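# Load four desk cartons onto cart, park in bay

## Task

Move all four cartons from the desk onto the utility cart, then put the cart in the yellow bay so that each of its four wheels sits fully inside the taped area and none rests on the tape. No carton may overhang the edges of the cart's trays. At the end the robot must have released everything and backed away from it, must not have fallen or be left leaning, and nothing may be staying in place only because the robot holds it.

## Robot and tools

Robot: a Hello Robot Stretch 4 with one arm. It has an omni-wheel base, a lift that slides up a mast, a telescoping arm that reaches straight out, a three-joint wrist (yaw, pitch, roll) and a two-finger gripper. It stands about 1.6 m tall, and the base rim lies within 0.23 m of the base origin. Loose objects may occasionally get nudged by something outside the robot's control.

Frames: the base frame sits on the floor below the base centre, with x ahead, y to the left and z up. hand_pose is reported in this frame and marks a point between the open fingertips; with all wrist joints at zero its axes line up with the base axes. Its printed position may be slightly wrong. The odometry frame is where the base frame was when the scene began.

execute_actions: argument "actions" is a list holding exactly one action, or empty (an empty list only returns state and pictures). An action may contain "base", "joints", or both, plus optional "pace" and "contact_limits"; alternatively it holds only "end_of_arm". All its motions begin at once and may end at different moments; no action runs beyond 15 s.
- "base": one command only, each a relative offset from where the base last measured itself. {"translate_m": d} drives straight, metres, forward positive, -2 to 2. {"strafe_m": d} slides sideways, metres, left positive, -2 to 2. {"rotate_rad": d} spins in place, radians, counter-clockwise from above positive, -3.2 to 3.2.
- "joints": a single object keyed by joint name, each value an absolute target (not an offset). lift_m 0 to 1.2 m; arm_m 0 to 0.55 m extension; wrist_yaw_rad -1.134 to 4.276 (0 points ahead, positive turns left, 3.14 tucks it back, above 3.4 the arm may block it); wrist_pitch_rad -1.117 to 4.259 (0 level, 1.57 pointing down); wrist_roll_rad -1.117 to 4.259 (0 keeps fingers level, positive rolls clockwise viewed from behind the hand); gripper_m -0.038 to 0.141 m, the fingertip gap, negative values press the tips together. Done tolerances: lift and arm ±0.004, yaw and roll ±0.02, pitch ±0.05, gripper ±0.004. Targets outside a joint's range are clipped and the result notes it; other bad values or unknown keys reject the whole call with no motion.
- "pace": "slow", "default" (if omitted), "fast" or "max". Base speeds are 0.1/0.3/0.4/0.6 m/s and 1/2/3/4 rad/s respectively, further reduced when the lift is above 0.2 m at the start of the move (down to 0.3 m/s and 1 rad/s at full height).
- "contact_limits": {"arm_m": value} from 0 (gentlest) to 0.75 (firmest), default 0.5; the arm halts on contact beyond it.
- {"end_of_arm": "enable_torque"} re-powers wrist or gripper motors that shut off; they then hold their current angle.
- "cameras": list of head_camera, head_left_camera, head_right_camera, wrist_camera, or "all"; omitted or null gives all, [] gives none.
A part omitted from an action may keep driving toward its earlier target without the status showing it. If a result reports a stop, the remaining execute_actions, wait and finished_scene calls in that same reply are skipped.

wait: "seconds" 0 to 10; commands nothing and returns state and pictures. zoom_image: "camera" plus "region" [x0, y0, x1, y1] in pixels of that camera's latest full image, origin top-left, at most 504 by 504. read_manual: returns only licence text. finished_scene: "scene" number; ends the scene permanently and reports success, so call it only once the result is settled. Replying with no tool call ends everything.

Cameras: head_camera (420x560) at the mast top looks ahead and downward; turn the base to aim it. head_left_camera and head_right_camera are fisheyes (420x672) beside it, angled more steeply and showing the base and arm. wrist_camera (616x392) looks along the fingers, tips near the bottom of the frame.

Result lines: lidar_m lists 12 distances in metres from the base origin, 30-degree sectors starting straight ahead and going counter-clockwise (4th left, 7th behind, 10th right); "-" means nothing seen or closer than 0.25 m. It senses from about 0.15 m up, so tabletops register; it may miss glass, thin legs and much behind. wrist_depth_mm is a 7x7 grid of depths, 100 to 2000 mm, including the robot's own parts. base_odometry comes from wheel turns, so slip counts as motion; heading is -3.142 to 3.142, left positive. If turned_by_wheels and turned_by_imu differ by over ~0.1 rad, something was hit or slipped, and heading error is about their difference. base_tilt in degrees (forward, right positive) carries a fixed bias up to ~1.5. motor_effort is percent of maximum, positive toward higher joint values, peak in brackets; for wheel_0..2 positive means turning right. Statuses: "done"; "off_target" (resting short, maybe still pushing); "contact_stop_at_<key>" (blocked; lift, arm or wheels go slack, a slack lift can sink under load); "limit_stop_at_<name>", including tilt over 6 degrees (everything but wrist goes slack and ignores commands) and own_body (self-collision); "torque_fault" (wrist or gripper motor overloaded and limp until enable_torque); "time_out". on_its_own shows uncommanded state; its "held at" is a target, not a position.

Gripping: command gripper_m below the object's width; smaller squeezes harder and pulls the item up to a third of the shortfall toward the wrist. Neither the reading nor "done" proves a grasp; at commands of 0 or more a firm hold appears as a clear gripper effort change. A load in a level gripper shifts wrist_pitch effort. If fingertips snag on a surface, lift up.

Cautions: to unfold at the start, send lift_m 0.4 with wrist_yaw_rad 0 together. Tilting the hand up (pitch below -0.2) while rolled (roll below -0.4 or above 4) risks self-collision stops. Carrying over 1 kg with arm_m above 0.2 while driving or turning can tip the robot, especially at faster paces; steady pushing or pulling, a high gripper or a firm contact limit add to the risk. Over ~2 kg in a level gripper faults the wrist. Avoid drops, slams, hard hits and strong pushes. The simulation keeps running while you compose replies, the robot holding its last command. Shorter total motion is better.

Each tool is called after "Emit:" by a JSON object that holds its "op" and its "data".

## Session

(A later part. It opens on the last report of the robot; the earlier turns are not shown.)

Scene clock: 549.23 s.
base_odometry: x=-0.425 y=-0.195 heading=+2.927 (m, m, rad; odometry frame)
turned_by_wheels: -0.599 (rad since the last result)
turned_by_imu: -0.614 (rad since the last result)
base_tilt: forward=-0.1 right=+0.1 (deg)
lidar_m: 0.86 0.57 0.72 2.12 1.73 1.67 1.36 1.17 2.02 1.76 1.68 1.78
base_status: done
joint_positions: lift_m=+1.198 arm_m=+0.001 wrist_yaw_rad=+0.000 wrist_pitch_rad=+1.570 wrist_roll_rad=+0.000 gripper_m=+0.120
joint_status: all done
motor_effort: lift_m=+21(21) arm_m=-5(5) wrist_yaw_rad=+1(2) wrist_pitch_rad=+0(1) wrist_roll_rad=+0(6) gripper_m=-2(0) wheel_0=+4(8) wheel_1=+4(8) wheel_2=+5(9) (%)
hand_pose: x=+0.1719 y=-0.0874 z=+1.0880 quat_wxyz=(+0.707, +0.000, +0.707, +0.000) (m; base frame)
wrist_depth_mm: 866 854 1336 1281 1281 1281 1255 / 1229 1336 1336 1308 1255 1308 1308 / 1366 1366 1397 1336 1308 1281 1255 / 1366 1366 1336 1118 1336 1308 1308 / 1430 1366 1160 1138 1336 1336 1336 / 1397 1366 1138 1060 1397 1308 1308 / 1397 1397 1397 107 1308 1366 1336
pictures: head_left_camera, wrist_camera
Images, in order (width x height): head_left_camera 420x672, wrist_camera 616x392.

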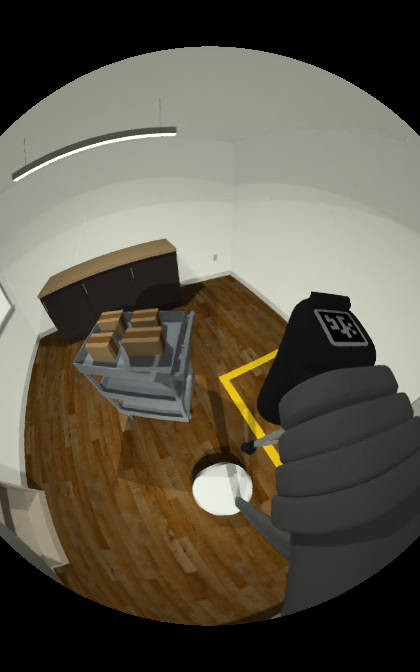

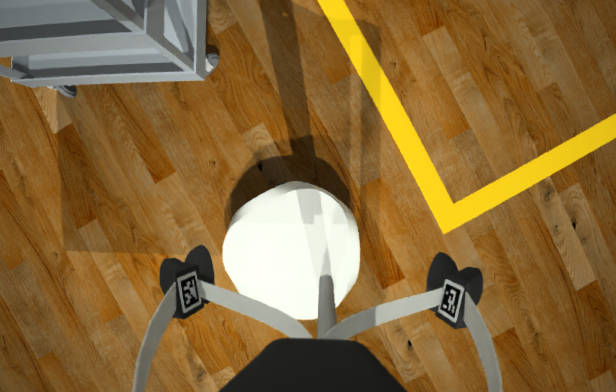

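Emit:
{"op": "execute_actions", "data": {"actions": [{"base":{"strafe_m":0.3}}], "cameras": []}}

Emit:
{"op": "execute_actions", "data": {"actions": [{"base":{"translate_m":0.15},"joints":{"arm_m":0.5}}], "cameras": ["head_left_camera","wrist_camera"]}}

Scene clock: 563.00 s.
base_odometry: x=-0.488 y=-0.488 heading=+2.927 (m, m, rad; odometry frame)
turned_by_wheels: +0.000 (rad since the last result)
turned_by_imu: +0.002 (rad since the last result)
base_tilt: forward=-0.2 right=+0.1 (deg)
lidar_m: 0.52 0.54 0.75 1.84 1.46 1.50 1.63 1.32 1.40 2.02 1.96 2.05
base_status: done
joint_positions: lift_m=+1.198 arm_m=+0.001 wrist_yaw_rad=+0.000 wrist_pitch_rad=+1.570 wrist_roll_rad=+0.000 gripper_m=+0.120
joint_status: not commanded
motor_effort: lift_m=+21(21) arm_m=-5(5) wrist_yaw_rad=+1(1) wrist_pitch_rad=+0(1) wrist_roll_rad=+0(1) gripper_m=+0(3) wheel_0=+0(8) wheel_1=+2(8) wheel_2=+0(4) (%)
hand_pose: x=+0.1720 y=-0.0874 z=+1.0880 quat_wxyz=(+0.707, +0.000, +0.707, +0.000) (m; base frame)
wrist_depth_mm: 866 842 831 1308 1308 1308 1281 / 1336 1366 1336 1336 1336 1308 1281 / 1366 1397 1308 1336 1308 1255 1336 / 1366 1397 1336 1118 1366 1336 1281 / 1397 1366 1118 1138 1308 1281 1336 / 1366 1397 1160 1060 1336 1308 1336 / 1366 1464 1366 107 1336 1336 1336
pictures: none
No camera images: the call's "cameras" was empty. Leave "cameras" out to get every camera's image.

Scene clock: 565.53 s.
base_odometry: x=-0.635 y=-0.456 heading=+2.927 (m, m, rad; odometry frame)
turned_by_wheels: +0.000 (rad since the last result)
turned_by_imu: +0.001 (rad since the last result)
base_tilt: forward=-0.1 right=+0.1 (deg)
lidar_m: 0.35 0.37 0.51 1.92 1.52 1.62 2.03 1.45 2.31 1.95 1.86 1.96
base_status: done
joint_positions: lift_m=+1.198 arm_m=+0.499 wrist_yaw_rad=+0.000 wrist_pitch_rad=+1.570 wrist_roll_rad=+0.000 gripper_m=+0.120
joint_status: all done
motor_effort: lift_m=+21(21) arm_m=+5(5) wrist_yaw_rad=+1(1) wrist_pitch_rad=+1(1) wrist_roll_rad=+0(0) gripper_m=-1(1) wheel_0=+2(7) wheel_1=+2(11) wheel_2=-3(13) (%)
hand_pose: x=+0.6703 y=-0.0874 z=+1.0880 quat_wxyz=(+0.707, +0.000, +0.707, +0.000) (m; base frame)
wrist_depth_mm: 1366 1366 1308 1308 1281 1255 1255 / 1336 1366 1308 1308 1308 1308 1308 / 410 430 525 1308 1336 1308 1308 / 415 449 530 1182 1366 1308 1336 / 535 500 530 1205 1308 1308 1336 / 421 418 445 878 1366 1308 1281 / 427 427 539 107 1366 1366 1336
pictures: head_left_camera, wrist_camera
Images, in order (width x height): head_left_camera 420x672, wrist_camera 616x392.

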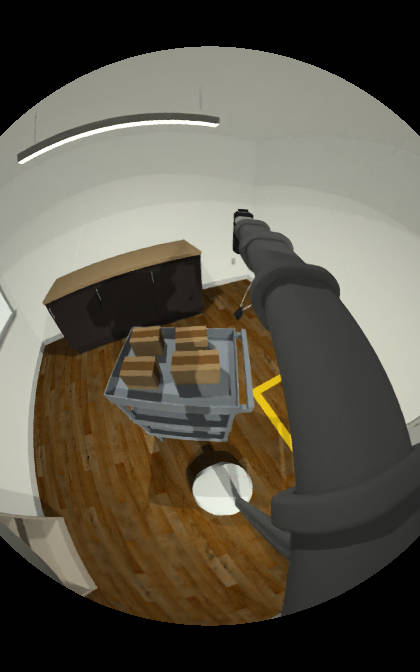

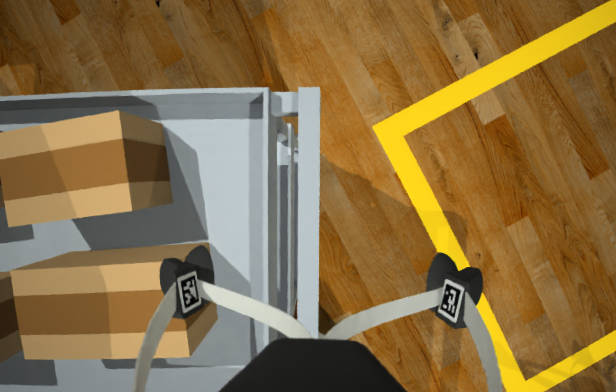

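Emit:
{"op": "execute_actions", "data": {"actions": [{"joints":{"gripper_m":0.07,"lift_m":1.02}}], "cameras": ["wrist_camera"]}}

Scene clock: 578.07 s.
base_odometry: x=-0.635 y=-0.456 heading=+2.927 (m, m, rad; odometry frame)
turned_by_wheels: +0.000 (rad since the last result)
turned_by_imu: +0.002 (rad since the last result)
base_tilt: forward=-0.2 right=+0.1 (deg)
lidar_m: 0.35 0.35 0.52 1.93 1.53 1.62 1.49 1.44 2.29 1.95 1.88 1.97
base_status: not commanded
joint_positions: lift_m=+1.020 arm_m=+0.499 wrist_yaw_rad=+0.000 wrist_pitch_rad=+1.570 wrist_roll_rad=+0.000 gripper_m=+0.070
joint_status: all done
motor_effort: lift_m=+13(19) arm_m=+5(5) wrist_yaw_rad=+1(1) wrist_pitch_rad=+1(0) wrist_roll_rad=+0(0) gripper_m=-3(4) wheel_0=+2(2) wheel_1=+2(2) wheel_2=-3(3) (%)
hand_pose: x=+0.6703 y=-0.0874 z=+0.9101 quat_wxyz=(+0.707, +0.000, +0.707, +0.000) (m; base frame)
wrist_depth_mm: 1160 715 1160 1138 1118 1098 1138 / 319 343 342 325 1118 1118 1098 / 297 349 345 676 1138 1118 1098 / 290 351 347 676 1138 1138 1118 / 353 353 351 691 1160 1138 1118 / 263 307 201 278 198 1138 1182 / 237 260 359 107 1160 1138 1160
pictures: wrist_camera
Images, in order (width x height): wrist_camera 616x392.

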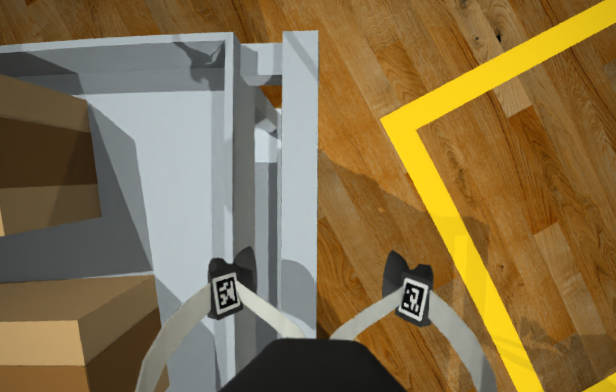

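Emit:
{"op": "execute_actions", "data": {"actions": [{"base":{"strafe_m":0.014},"joints":{"gripper_m":0.06,"lift_m":0.95}}], "cameras": ["wrist_camera"]}}

Scene clock: 585.00 s.
base_odometry: x=-0.638 y=-0.470 heading=+2.927 (m, m, rad; odometry frame)
turned_by_wheels: +0.000 (rad since the last result)
turned_by_imu: +0.001 (rad since the last result)
base_tilt: forward=-0.1 right=+0.0 (deg)
lidar_m: 0.34 0.37 0.52 1.93 1.52 1.60 1.50 1.45 2.30 1.96 1.89 1.99
base_status: done
joint_positions: lift_m=+0.971 arm_m=+0.499 wrist_yaw_rad=+0.000 wrist_pitch_rad=+1.574 wrist_roll_rad=-0.001 gripper_m=+0.060
joint_status: lift_m contact_stop (moved -0.049 of -0.070); the others done
on_its_own: lift_m is slack since a contact_stop (your +0.950 is given up)
motor_effort: lift_m=+10(13) arm_m=+5(5) wrist_yaw_rad=+3(3) wrist_pitch_rad=-11(17) wrist_roll_rad=+1(1) gripper_m=-4(5) wheel_0=-2(9) wheel_1=+2(5) wheel_2=-1(2) (%)
hand_pose: x=+0.6690 y=-0.0874 z=+0.8608 quat_wxyz=(+0.706, +0.000, +0.708, +0.000) (m; base frame)
wrist_depth_mm: 252 248 252 225 1098 1060 1078 / 303 300 300 227 1098 1098 1060 / 281 303 301 230 1098 1078 1078 / 274 307 304 231 1078 1118 1078 / 310 309 304 232 1078 1098 1098 / 271 291 198 234 196 1098 1118 / 204 246 310 107 1138 1118 1098
pictures: wrist_camera
Images, in order (width x height): wrist_camera 616x392.

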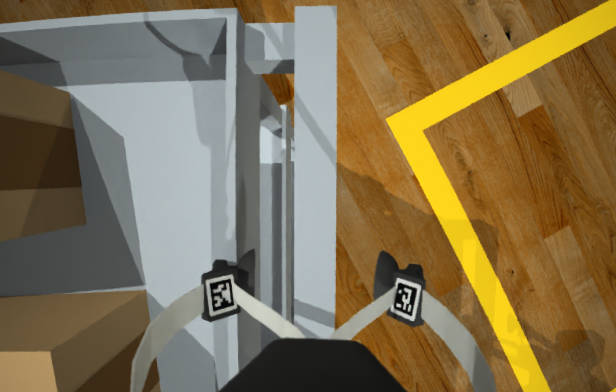

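Emit:
{"op": "execute_actions", "data": {"actions": [{"base":{"strafe_m":-0.012},"joints":{"gripper_m":0.045,"lift_m":1.0}}], "cameras": ["wrist_camera"]}}

Scene clock: 593.13 s.
base_odometry: x=-0.635 y=-0.458 heading=+2.927 (m, m, rad; odometry frame)
turned_by_wheels: +0.000 (rad since the last result)
turned_by_imu: +0.001 (rad since the last result)
base_tilt: forward=-0.2 right=+0.1 (deg)
lidar_m: 0.35 0.38 0.51 1.92 1.52 1.61 1.50 1.45 2.30 1.94 1.88 1.97
base_status: done
joint_positions: lift_m=+1.000 arm_m=+0.499 wrist_yaw_rad=+0.000 wrist_pitch_rad=+1.570 wrist_roll_rad=+0.000 gripper_m=+0.045
joint_status: all done
motor_effort: lift_m=+22(23) arm_m=+5(5) wrist_yaw_rad=+2(3) wrist_pitch_rad=+0(3) wrist_roll_rad=+0(0) gripper_m=-4(3) wheel_0=+3(10) wheel_1=-4(7) wheel_2=+0(0) (%)
hand_pose: x=+0.6702 y=-0.0874 z=+0.8894 quat_wxyz=(+0.707, +0.000, +0.707, +0.000) (m; base frame)
wrist_depth_mm: 281 274 272 1098 1098 1078 1078 / 317 324 320 500 1118 1118 1078 / 294 327 324 647 1118 1118 1118 / 289 329 325 654 1138 1098 1098 / 334 330 329 255 1138 1118 1098 / 264 315 198 257 197 1138 1138 / 215 259 336 107 1138 1138 1118
pictures: wrist_camera
Images, in order (width x height): wrist_camera 616x392.

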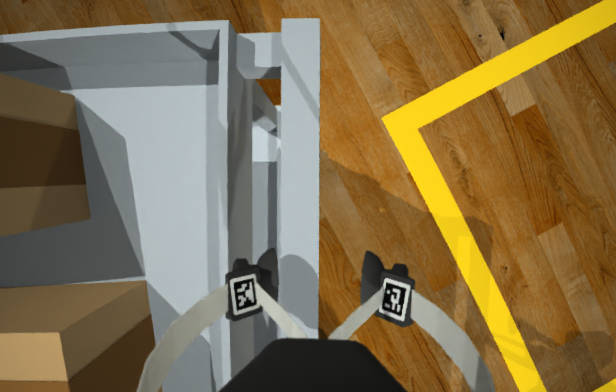

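Emit:
{"op": "execute_actions", "data": {"actions": [{"joints":{"lift_m":0.93}}], "cameras": ["wrist_camera"]}}

Scene clock: 602.97 s.
base_odometry: x=-0.635 y=-0.458 heading=+2.927 (m, m, rad; odometry frame)
turned_by_wheels: +0.000 (rad since the last result)
turned_by_imu: +0.001 (rad since the last result)
base_tilt: forward=-0.2 right=+0.1 (deg)
lidar_m: 0.35 0.38 0.51 1.93 1.52 1.61 1.50 1.44 2.29 1.95 1.88 1.97
base_status: not commanded
joint_positions: lift_m=+0.930 arm_m=+0.499 wrist_yaw_rad=+0.000 wrist_pitch_rad=+1.570 wrist_roll_rad=+0.000 gripper_m=+0.045
joint_status: all done
motor_effort: lift_m=+13(19) arm_m=+5(5) wrist_yaw_rad=+2(2) wrist_pitch_rad=+0(1) wrist_roll_rad=+0(0) gripper_m=-5(6) wheel_0=+3(3) wheel_1=-3(4) wheel_2=+0(0) (%)
hand_pose: x=+0.6702 y=-0.0874 z=+0.8201 quat_wxyz=(+0.707, +0.000, +0.707, +0.000) (m; base frame)
wrist_depth_mm: 251 248 204 179 1042 1025 991 / 255 253 231 181 1025 1042 1025 / 256 256 233 182 1042 1042 1042 / 259 256 236 184 1060 1042 1042 / 262 258 216 185 1060 1042 1042 / 262 262 196 186 197 1042 1042 / 210 260 234 107 1078 1060 1060
pictures: wrist_camera
Images, in order (width x height): wrist_camera 616x392.

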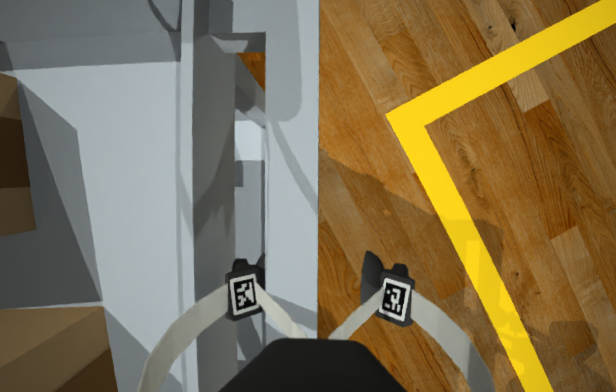

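In. Grip and pull.

Emit:
{"op": "execute_actions", "data": {"actions": [{"joints":{"gripper_m":-0.02}}], "cameras": []}}

Emit:
{"op": "execute_actions", "data": {"actions": [{"base":{"strafe_m":-0.4},"pace":"slow"}], "cameras": ["wrist_camera","head_left_camera"]}}

Scene clock: 611.93 s.
base_odometry: x=-0.635 y=-0.458 heading=+2.927 (m, m, rad; odometry frame)
turned_by_wheels: +0.000 (rad since the last result)
turned_by_imu: +0.002 (rad since the last result)
base_tilt: forward=-0.1 right=+0.1 (deg)
lidar_m: 0.35 0.38 0.52 1.91 1.52 1.62 1.50 1.45 2.30 1.94 1.87 1.98
base_status: not commanded
joint_positions: lift_m=+0.929 arm_m=+0.499 wrist_yaw_rad=+0.000 wrist_pitch_rad=+1.567 wrist_roll_rad=+0.000 gripper_m=-0.019
joint_status: all done
motor_effort: lift_m=+25(25) arm_m=+5(5) wrist_yaw_rad=+0(0) wrist_pitch_rad=+9(9) wrist_roll_rad=-1(0) gripper_m=-24(26) wheel_0=+4(3) wheel_1=-2(3) wheel_2=+1(1) (%)
hand_pose: x=+0.6712 y=-0.0874 z=+0.8191 quat_wxyz=(+0.708, +0.000, +0.706, +0.000) (m; base frame)
wrist_depth_mm: 245 244 199 169 1025 1008 991 / 247 245 231 171 1008 1025 976 / 250 249 235 172 1042 1025 1025 / 252 250 236 174 1060 1042 1025 / 255 253 237 176 1060 1042 1008 / 255 254 183 177 187 1060 1042 / 202 248 208 107 1078 1060 1060
pictures: none
No camera images: the call's "cameras" was empty. Leave "cameras" out to get every camera's image.

Scene clock: 617.07 s.
base_odometry: x=-0.551 y=-0.068 heading=+2.928 (m, m, rad; odometry frame)
turned_by_wheels: +0.001 (rad since the last result)
turned_by_imu: +0.006 (rad since the last result)
base_tilt: forward=-0.1 right=+0.0 (deg)
lidar_m: 0.34 0.36 0.46 2.29 1.90 1.86 1.30 1.26 2.10 1.59 1.52 0.37
base_status: done
joint_positions: lift_m=+0.929 arm_m=+0.499 wrist_yaw_rad=+0.000 wrist_pitch_rad=+1.572 wrist_roll_rad=-0.001 gripper_m=-0.019
joint_status: not commanded
motor_effort: lift_m=+25(25) arm_m=+4(4) wrist_yaw_rad=+2(5) wrist_pitch_rad=-5(9) wrist_roll_rad=+0(0) gripper_m=-23(23) wheel_0=+8(17) wheel_1=-2(6) wheel_2=+2(2) (%)
hand_pose: x=+0.6698 y=-0.0874 z=+0.8191 quat_wxyz=(+0.707, +0.000, +0.707, +0.000) (m; base frame)
wrist_depth_mm: 211 216 194 170 1008 1008 960 / 246 244 238 171 1008 1008 1008 / 249 247 229 172 1025 1008 1008 / 252 249 221 174 1078 1025 1025 / 254 252 235 176 1042 1060 1042 / 257 255 182 177 185 1060 1060 / 220 238 217 107 1078 1078 1025
pictures: head_left_camera, wrist_camera
Images, in order (width x height): head_left_camera 420x672, wrist_camera 616x392.

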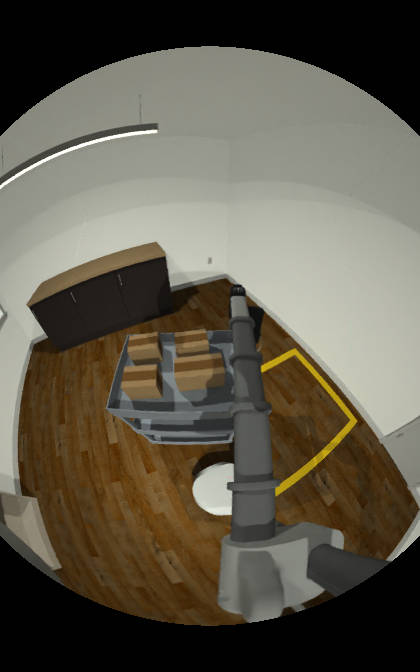

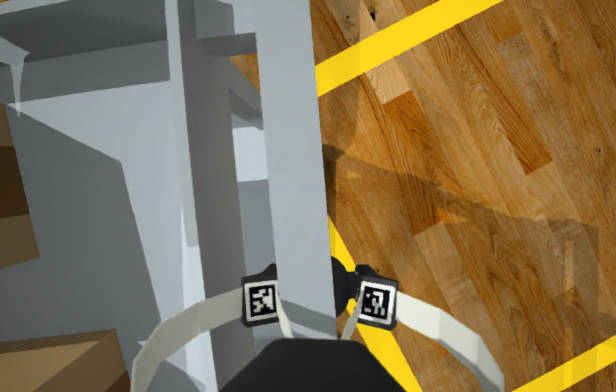

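Emit:
{"op": "execute_actions", "data": {"actions": [{"base":{"strafe_m":-0.6},"pace":"slow"}], "cameras": ["wrist_camera","head_left_camera"]}}

Scene clock: 654.77 s.
base_odometry: x=-0.424 y=+0.519 heading=+2.929 (m, m, rad; odometry frame)
turned_by_wheels: +0.001 (rad since the last result)
turned_by_imu: +0.009 (rad since the last result)
base_tilt: forward=-0.1 right=+0.0 (deg)
lidar_m: 0.31 0.31 0.37 2.85 2.41 1.39 1.13 1.74 1.37 1.03 0.98 0.37
base_status: done
joint_positions: lift_m=+0.929 arm_m=+0.499 wrist_yaw_rad=+0.002 wrist_pitch_rad=+1.573 wrist_roll_rad=-0.003 gripper_m=-0.019
joint_status: not commanded
motor_effort: lift_m=+25(25) arm_m=+5(5) wrist_yaw_rad=-5(6) wrist_pitch_rad=-8(10) wrist_roll_rad=+8(8) gripper_m=-23(23) wheel_0=+9(17) wheel_1=-1(8) wheel_2=+0(2) (%)
hand_pose: x=+0.6697 y=-0.0874 z=+0.8191 quat_wxyz=(+0.706, -0.002, +0.708, +0.002) (m; base frame)
wrist_depth_mm: 179 191 170 1025 1008 1008 842 / 239 211 210 1025 1042 1008 904 / 248 247 221 1025 1042 1025 976 / 252 249 224 191 1042 1042 1025 / 254 252 216 176 1060 1025 1025 / 257 254 184 177 185 1042 1042 / 259 253 220 107 1078 1060 1042
pictures: head_left_camera, wrist_camera
Images, in order (width x height): head_left_camera 420x672, wrist_camera 616x392.

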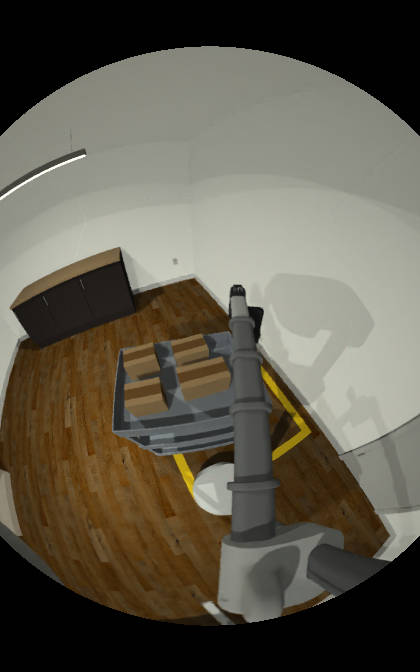

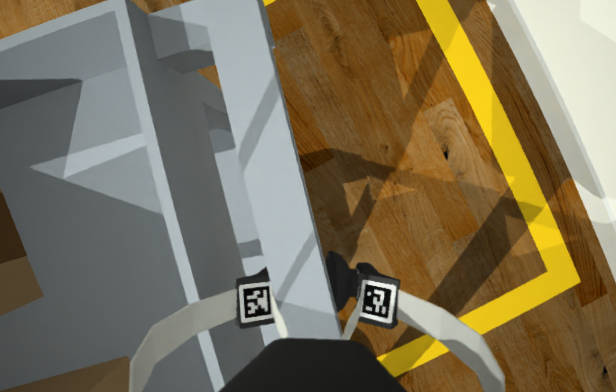

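Emit:
{"op": "execute_actions", "data": {"actions": [{"base":{"strafe_m":-0.3},"pace":"slow"}]}}

Scene clock: 664.50 s.
base_odometry: x=-0.360 y=+0.812 heading=+2.929 (m, m, rad; odometry frame)
turned_by_wheels: +0.001 (rad since the last result)
turned_by_imu: +0.006 (rad since the last result)
base_tilt: forward=-0.1 right=-0.1 (deg)
lidar_m: 0.29 0.29 0.34 2.79 2.68 1.19 1.15 1.59 1.01 0.73 0.72 0.36
base_status: done
joint_positions: lift_m=+0.929 arm_m=+0.499 wrist_yaw_rad=+0.003 wrist_pitch_rad=+1.574 wrist_roll_rad=-0.004 gripper_m=-0.019
joint_status: not commanded
motor_effort: lift_m=+25(25) arm_m=+4(4) wrist_yaw_rad=-6(6) wrist_pitch_rad=-10(13) wrist_roll_rad=+10(10) gripper_m=-23(24) wheel_0=+9(19) wheel_1=-1(7) wheel_2=+0(1) (%)
hand_pose: x=+0.6695 y=-0.0874 z=+0.8191 quat_wxyz=(+0.706, -0.002, +0.708, +0.002) (m; base frame)
wrist_depth_mm: 183 195 169 1008 1025 634 473 / 219 204 171 1025 1008 707 525 / 248 218 216 1042 1025 842 585 / 252 249 221 1042 1042 976 668 / 255 252 217 176 1042 1042 768 / 256 254 183 177 184 1042 891 / 259 257 218 107 1078 1078 1042
pictures: head_camera, head_left_camera, head_right_camera, wrist_camera
Images, in order (width x height): head_camera 420x560, head_left_camera 420x672, head_right_camera 420x672, wrist_camera 616x392.

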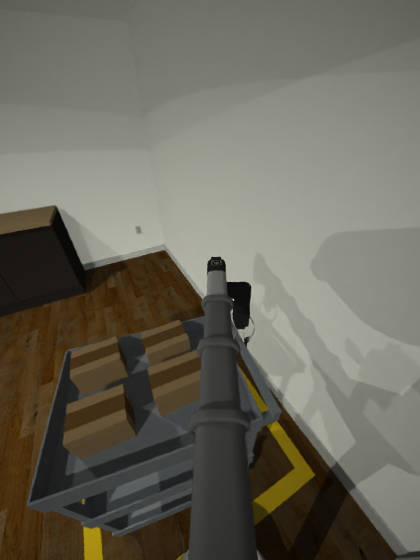

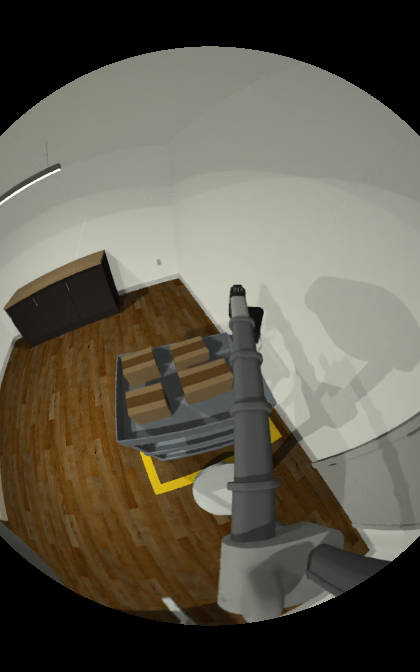

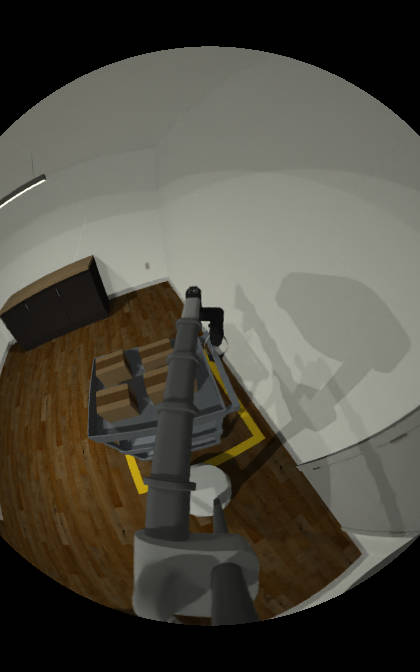

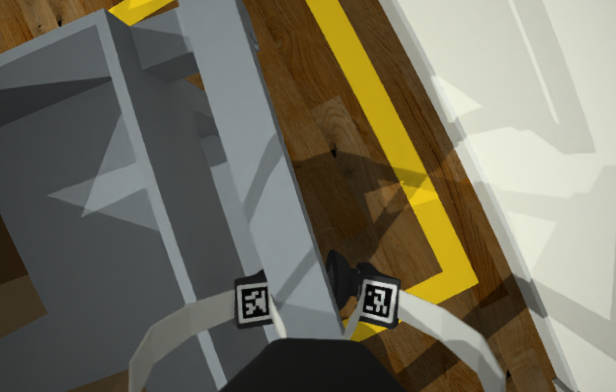

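Emit:
{"op": "execute_actions", "data": {"actions": [{"joints":{"gripper_m":0.045}}], "cameras": []}}

Emit:
{"op": "execute_actions", "data": {"actions": [{"joints":{"lift_m":1.2}}], "cameras": []}}

Emit:
{"op": "execute_actions", "data": {"actions": [{"base":{"translate_m":-0.6},"joints":{"arm_m":0.0}}], "cameras": ["head_camera","head_left_camera"]}}

Scene clock: 673.33 s.
base_odometry: x=-0.360 y=+0.812 heading=+2.929 (m, m, rad; odometry frame)
turned_by_wheels: +0.000 (rad since the last result)
turned_by_imu: +0.001 (rad since the last result)
base_tilt: forward=-0.2 right=+0.1 (deg)
lidar_m: 0.28 0.29 0.35 2.79 2.67 1.19 1.14 1.60 1.00 0.75 0.71 0.36
base_status: not commanded
joint_positions: lift_m=+0.930 arm_m=+0.499 wrist_yaw_rad=+0.000 wrist_pitch_rad=+1.570 wrist_roll_rad=+0.000 gripper_m=+0.045
joint_status: all done
motor_effort: lift_m=+21(25) arm_m=+5(4) wrist_yaw_rad=+2(6) wrist_pitch_rad=-1(18) wrist_roll_rad=+0(10) gripper_m=-4(23) wheel_0=+5(9) wheel_1=-1(2) wheel_2=+0(0) (%)
hand_pose: x=+0.6702 y=-0.0874 z=+0.8194 quat_wxyz=(+0.707, +0.000, +0.707, +0.000) (m; base frame)
wrist_depth_mm: 1060 627 180 1042 960 609 462 / 207 207 181 1042 1008 691 500 / 256 228 182 1042 1078 820 569 / 258 257 225 1060 1042 946 647 / 262 258 214 187 1060 1042 750 / 265 260 190 185 197 1078 878 / 266 264 225 107 1098 1060 1008
pictures: none
No camera images: the call's "cameras" was empty. Leave "cameras" out to get every camera's image.

Scene clock: 674.30 s.
base_odometry: x=-0.360 y=+0.812 heading=+2.929 (m, m, rad; odometry frame)
turned_by_wheels: +0.000 (rad since the last result)
turned_by_imu: +0.000 (rad since the last result)
base_tilt: forward=-0.1 right=+0.0 (deg)
lidar_m: 0.28 0.28 0.34 2.80 2.68 1.20 1.16 1.59 1.01 0.74 0.72 0.36
base_status: not commanded
joint_positions: lift_m=+0.947 arm_m=+0.499 wrist_yaw_rad=+0.000 wrist_pitch_rad=+1.572 wrist_roll_rad=+0.000 gripper_m=+0.045
joint_status: lift_m contact_stop (moved +0.017 of +0.270)
joint sent to its limit — the command would take lift_m past its upper limit, so that joint was sent only as far as its limit.
on_its_own: lift_m is slack since a contact_stop (your +1.200 is given up)
motor_effort: lift_m=+24(37) arm_m=+5(4) wrist_yaw_rad=+2(0) wrist_pitch_rad=-5(10) wrist_roll_rad=-1(1) gripper_m=-7(14) wheel_0=+3(5) wheel_1=-1(1) wheel_2=+0(0) (%)
hand_pose: x=+0.6699 y=-0.0874 z=+0.8365 quat_wxyz=(+0.707, +0.000, +0.707, +0.000) (m; base frame)
wrist_depth_mm: 1060 1078 189 1042 976 609 466 / 216 214 190 1042 1042 707 508 / 267 265 241 1060 1060 842 569 / 270 266 234 1060 1078 976 654 / 273 270 235 194 1078 1078 750 / 273 273 199 195 198 1060 891 / 278 276 220 107 1098 1060 1025
pictures: none
No camera images: the call's "cameras" was empty. Leave "cameras" out to get every camera's image.

not run: a stop came earlier in this reply.

Emit:
{"op": "execute_actions", "data": {"actions": [{"joints":{"gripper_m":0.07}}], "cameras": ["wrist_camera"]}}

Scene clock: 678.30 s.
base_odometry: x=-0.360 y=+0.812 heading=+2.929 (m, m, rad; odometry frame)
turned_by_wheels: +0.000 (rad since the last result)
turned_by_imu: +0.001 (rad since the last result)
base_tilt: forward=+0.0 right=+0.0 (deg)
lidar_m: 0.29 0.29 0.34 2.80 2.69 1.19 1.15 1.60 0.96 0.74 0.73 0.36
base_status: not commanded
joint_positions: lift_m=+0.942 arm_m=+0.499 wrist_yaw_rad=+0.000 wrist_pitch_rad=+1.569 wrist_roll_rad=+0.000 gripper_m=+0.070
joint_status: all done
on_its_own: lift_m is slack since a contact_stop (your +1.200 is given up)
motor_effort: lift_m=+18(17) arm_m=+4(5) wrist_yaw_rad=+2(3) wrist_pitch_rad=+3(8) wrist_roll_rad=-1(1) gripper_m=-1(6) wheel_0=+1(3) wheel_1=-1(1) wheel_2=+0(0) (%)
hand_pose: x=+0.6706 y=-0.0874 z=+0.8314 quat_wxyz=(+0.708, +0.000, +0.706, +0.000) (m; base frame)
wrist_depth_mm: 1078 1098 191 1078 960 603 455 / 211 217 193 1060 1042 683 500 / 270 266 230 1042 1042 798 554 / 272 268 241 1098 1042 960 634 / 274 271 221 196 1078 1078 750 / 274 273 198 198 198 1060 854 / 278 277 254 107 1098 1098 976
pictures: wrist_camera
Images, in order (width x height): wrist_camera 616x392.

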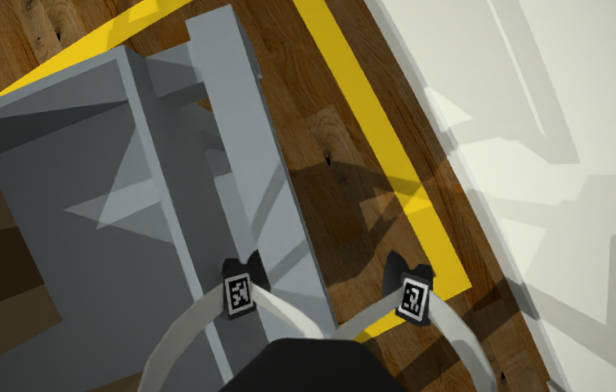

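Emit:
{"op": "execute_actions", "data": {"actions": [{"joints":{"lift_m":1.2},"pace":"slow"}], "cameras": ["wrist_camera"]}}

Scene clock: 685.47 s.
base_odometry: x=-0.360 y=+0.812 heading=+2.929 (m, m, rad; odometry frame)
turned_by_wheels: +0.000 (rad since the last result)
turned_by_imu: +0.002 (rad since the last result)
base_tilt: forward=-0.2 right=-0.1 (deg)
lidar_m: 0.29 0.27 0.32 2.78 2.67 1.20 1.14 1.59 0.98 0.73 0.73 0.36
base_status: not commanded
joint_positions: lift_m=+1.198 arm_m=+0.499 wrist_yaw_rad=+0.000 wrist_pitch_rad=+1.570 wrist_roll_rad=+0.000 gripper_m=+0.070
joint_status: all done
joint sent to its limit — the command would take lift_m past its upper limit, so that joint was sent only as far as its limit.
motor_effort: lift_m=+22(24) arm_m=+4(4) wrist_yaw_rad=+1(1) wrist_pitch_rad=+1(3) wrist_roll_rad=-1(1) gripper_m=-4(3) wheel_0=+1(1) wheel_1=-1(1) wheel_2=+0(0) (%)
hand_pose: x=+0.6704 y=-0.0874 z=+1.0880 quat_wxyz=(+0.707, +0.000, +0.707, +0.000) (m; base frame)
wrist_depth_mm: 1308 1308 1366 1308 991 603 459 / 1366 1336 1308 1308 1205 691 500 / 1366 1336 521 1308 1336 809 569 / 521 484 535 866 1308 960 640 / 418 421 530 530 1281 1182 750 / 421 539 200 504 198 1281 878 / 549 424 421 107 1366 1366 1042
pictures: wrist_camera
Images, in order (width x height): wrist_camera 616x392.

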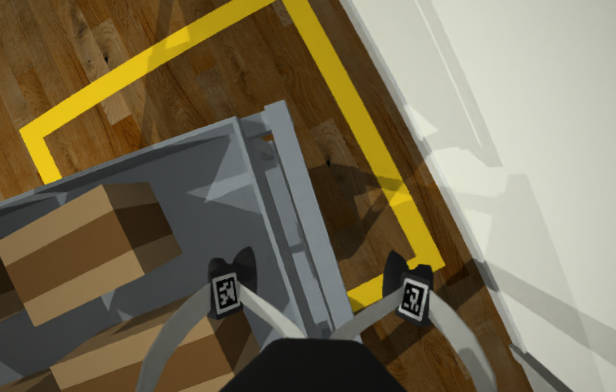

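Emit:
{"op": "execute_actions", "data": {"actions": [{"base":{"translate_m":-0.6},"joints":{"arm_m":0.0}}], "cameras": ["head_camera","head_left_camera"]}}

Scene clock: 693.43 s.
base_odometry: x=+0.226 y=+0.685 heading=+2.928 (m, m, rad; odometry frame)
turned_by_wheels: +0.000 (rad since the last result)
turned_by_imu: +0.003 (rad since the last result)
base_tilt: forward=+0.0 right=+0.1 (deg)
lidar_m: 0.85 0.85 3.22 2.51 1.12 0.56 0.72 1.04 1.12 1.04 0.99 1.07
base_status: done
joint_positions: lift_m=+1.198 arm_m=+0.001 wrist_yaw_rad=+0.000 wrist_pitch_rad=+1.570 wrist_roll_rad=+0.000 gripper_m=+0.070
joint_status: all done
motor_effort: lift_m=+21(22) arm_m=-5(5) wrist_yaw_rad=+2(1) wrist_pitch_rad=+0(1) wrist_roll_rad=-1(1) gripper_m=-4(4) wheel_0=-1(8) wheel_1=-2(9) wheel_2=+1(12) (%)
hand_pose: x=+0.1719 y=-0.0874 z=+1.0880 quat_wxyz=(+0.707, +0.000, +0.707, +0.000) (m; base frame)
wrist_depth_mm: 1308 1336 1366 1281 1308 1281 1118 / 1366 1366 1336 1336 1255 1281 1255 / 1397 1336 1336 1308 1336 1281 1255 / 1366 1366 1366 1118 1336 1336 1308 / 1366 1366 1336 1098 1336 1336 1366 / 1397 1397 200 1138 198 1308 1308 / 1430 1397 1397 107 1397 1366 1336
pictures: head_camera, head_left_camera
Images, in order (width x height): head_camera 420x560, head_left_camera 420x672.

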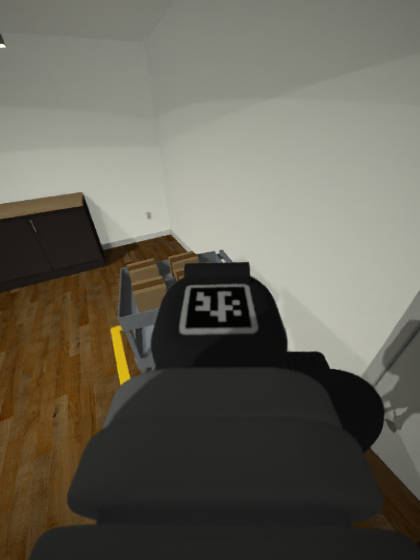

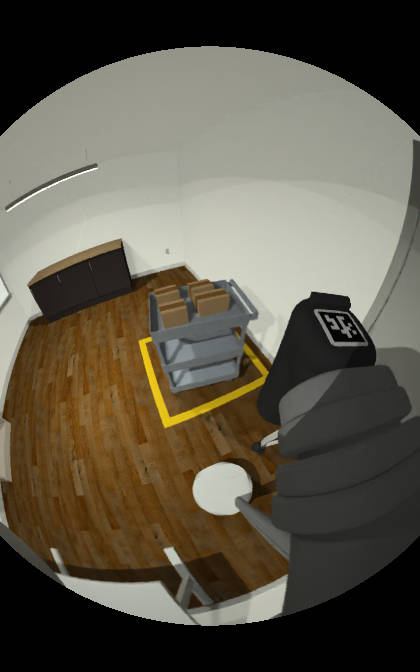

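Emit:
{"op": "zoom_image", "data": {"camera": "head_left_camera", "region": [110, 270, 310, 450]}}

Region (110, 270, 310, 450) of head_left_camera's 420x672 image, scaled by 2.520, with more detail than that image has; it fills the top 454 rows of this view, and the rest is white.

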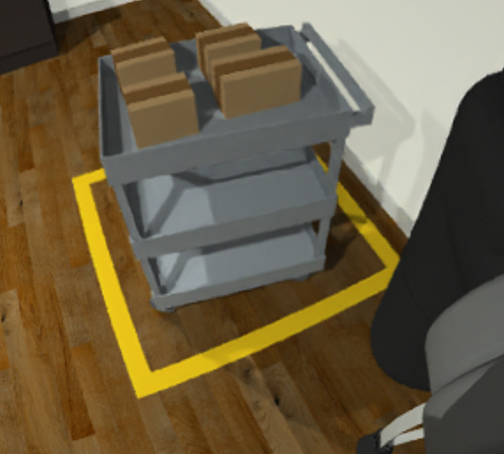

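Cart is well inside the bay. Done with scene 1.

Emit:
{"op": "finished_scene", "data": {"scene": 1}}

The scene is finished: the task was done.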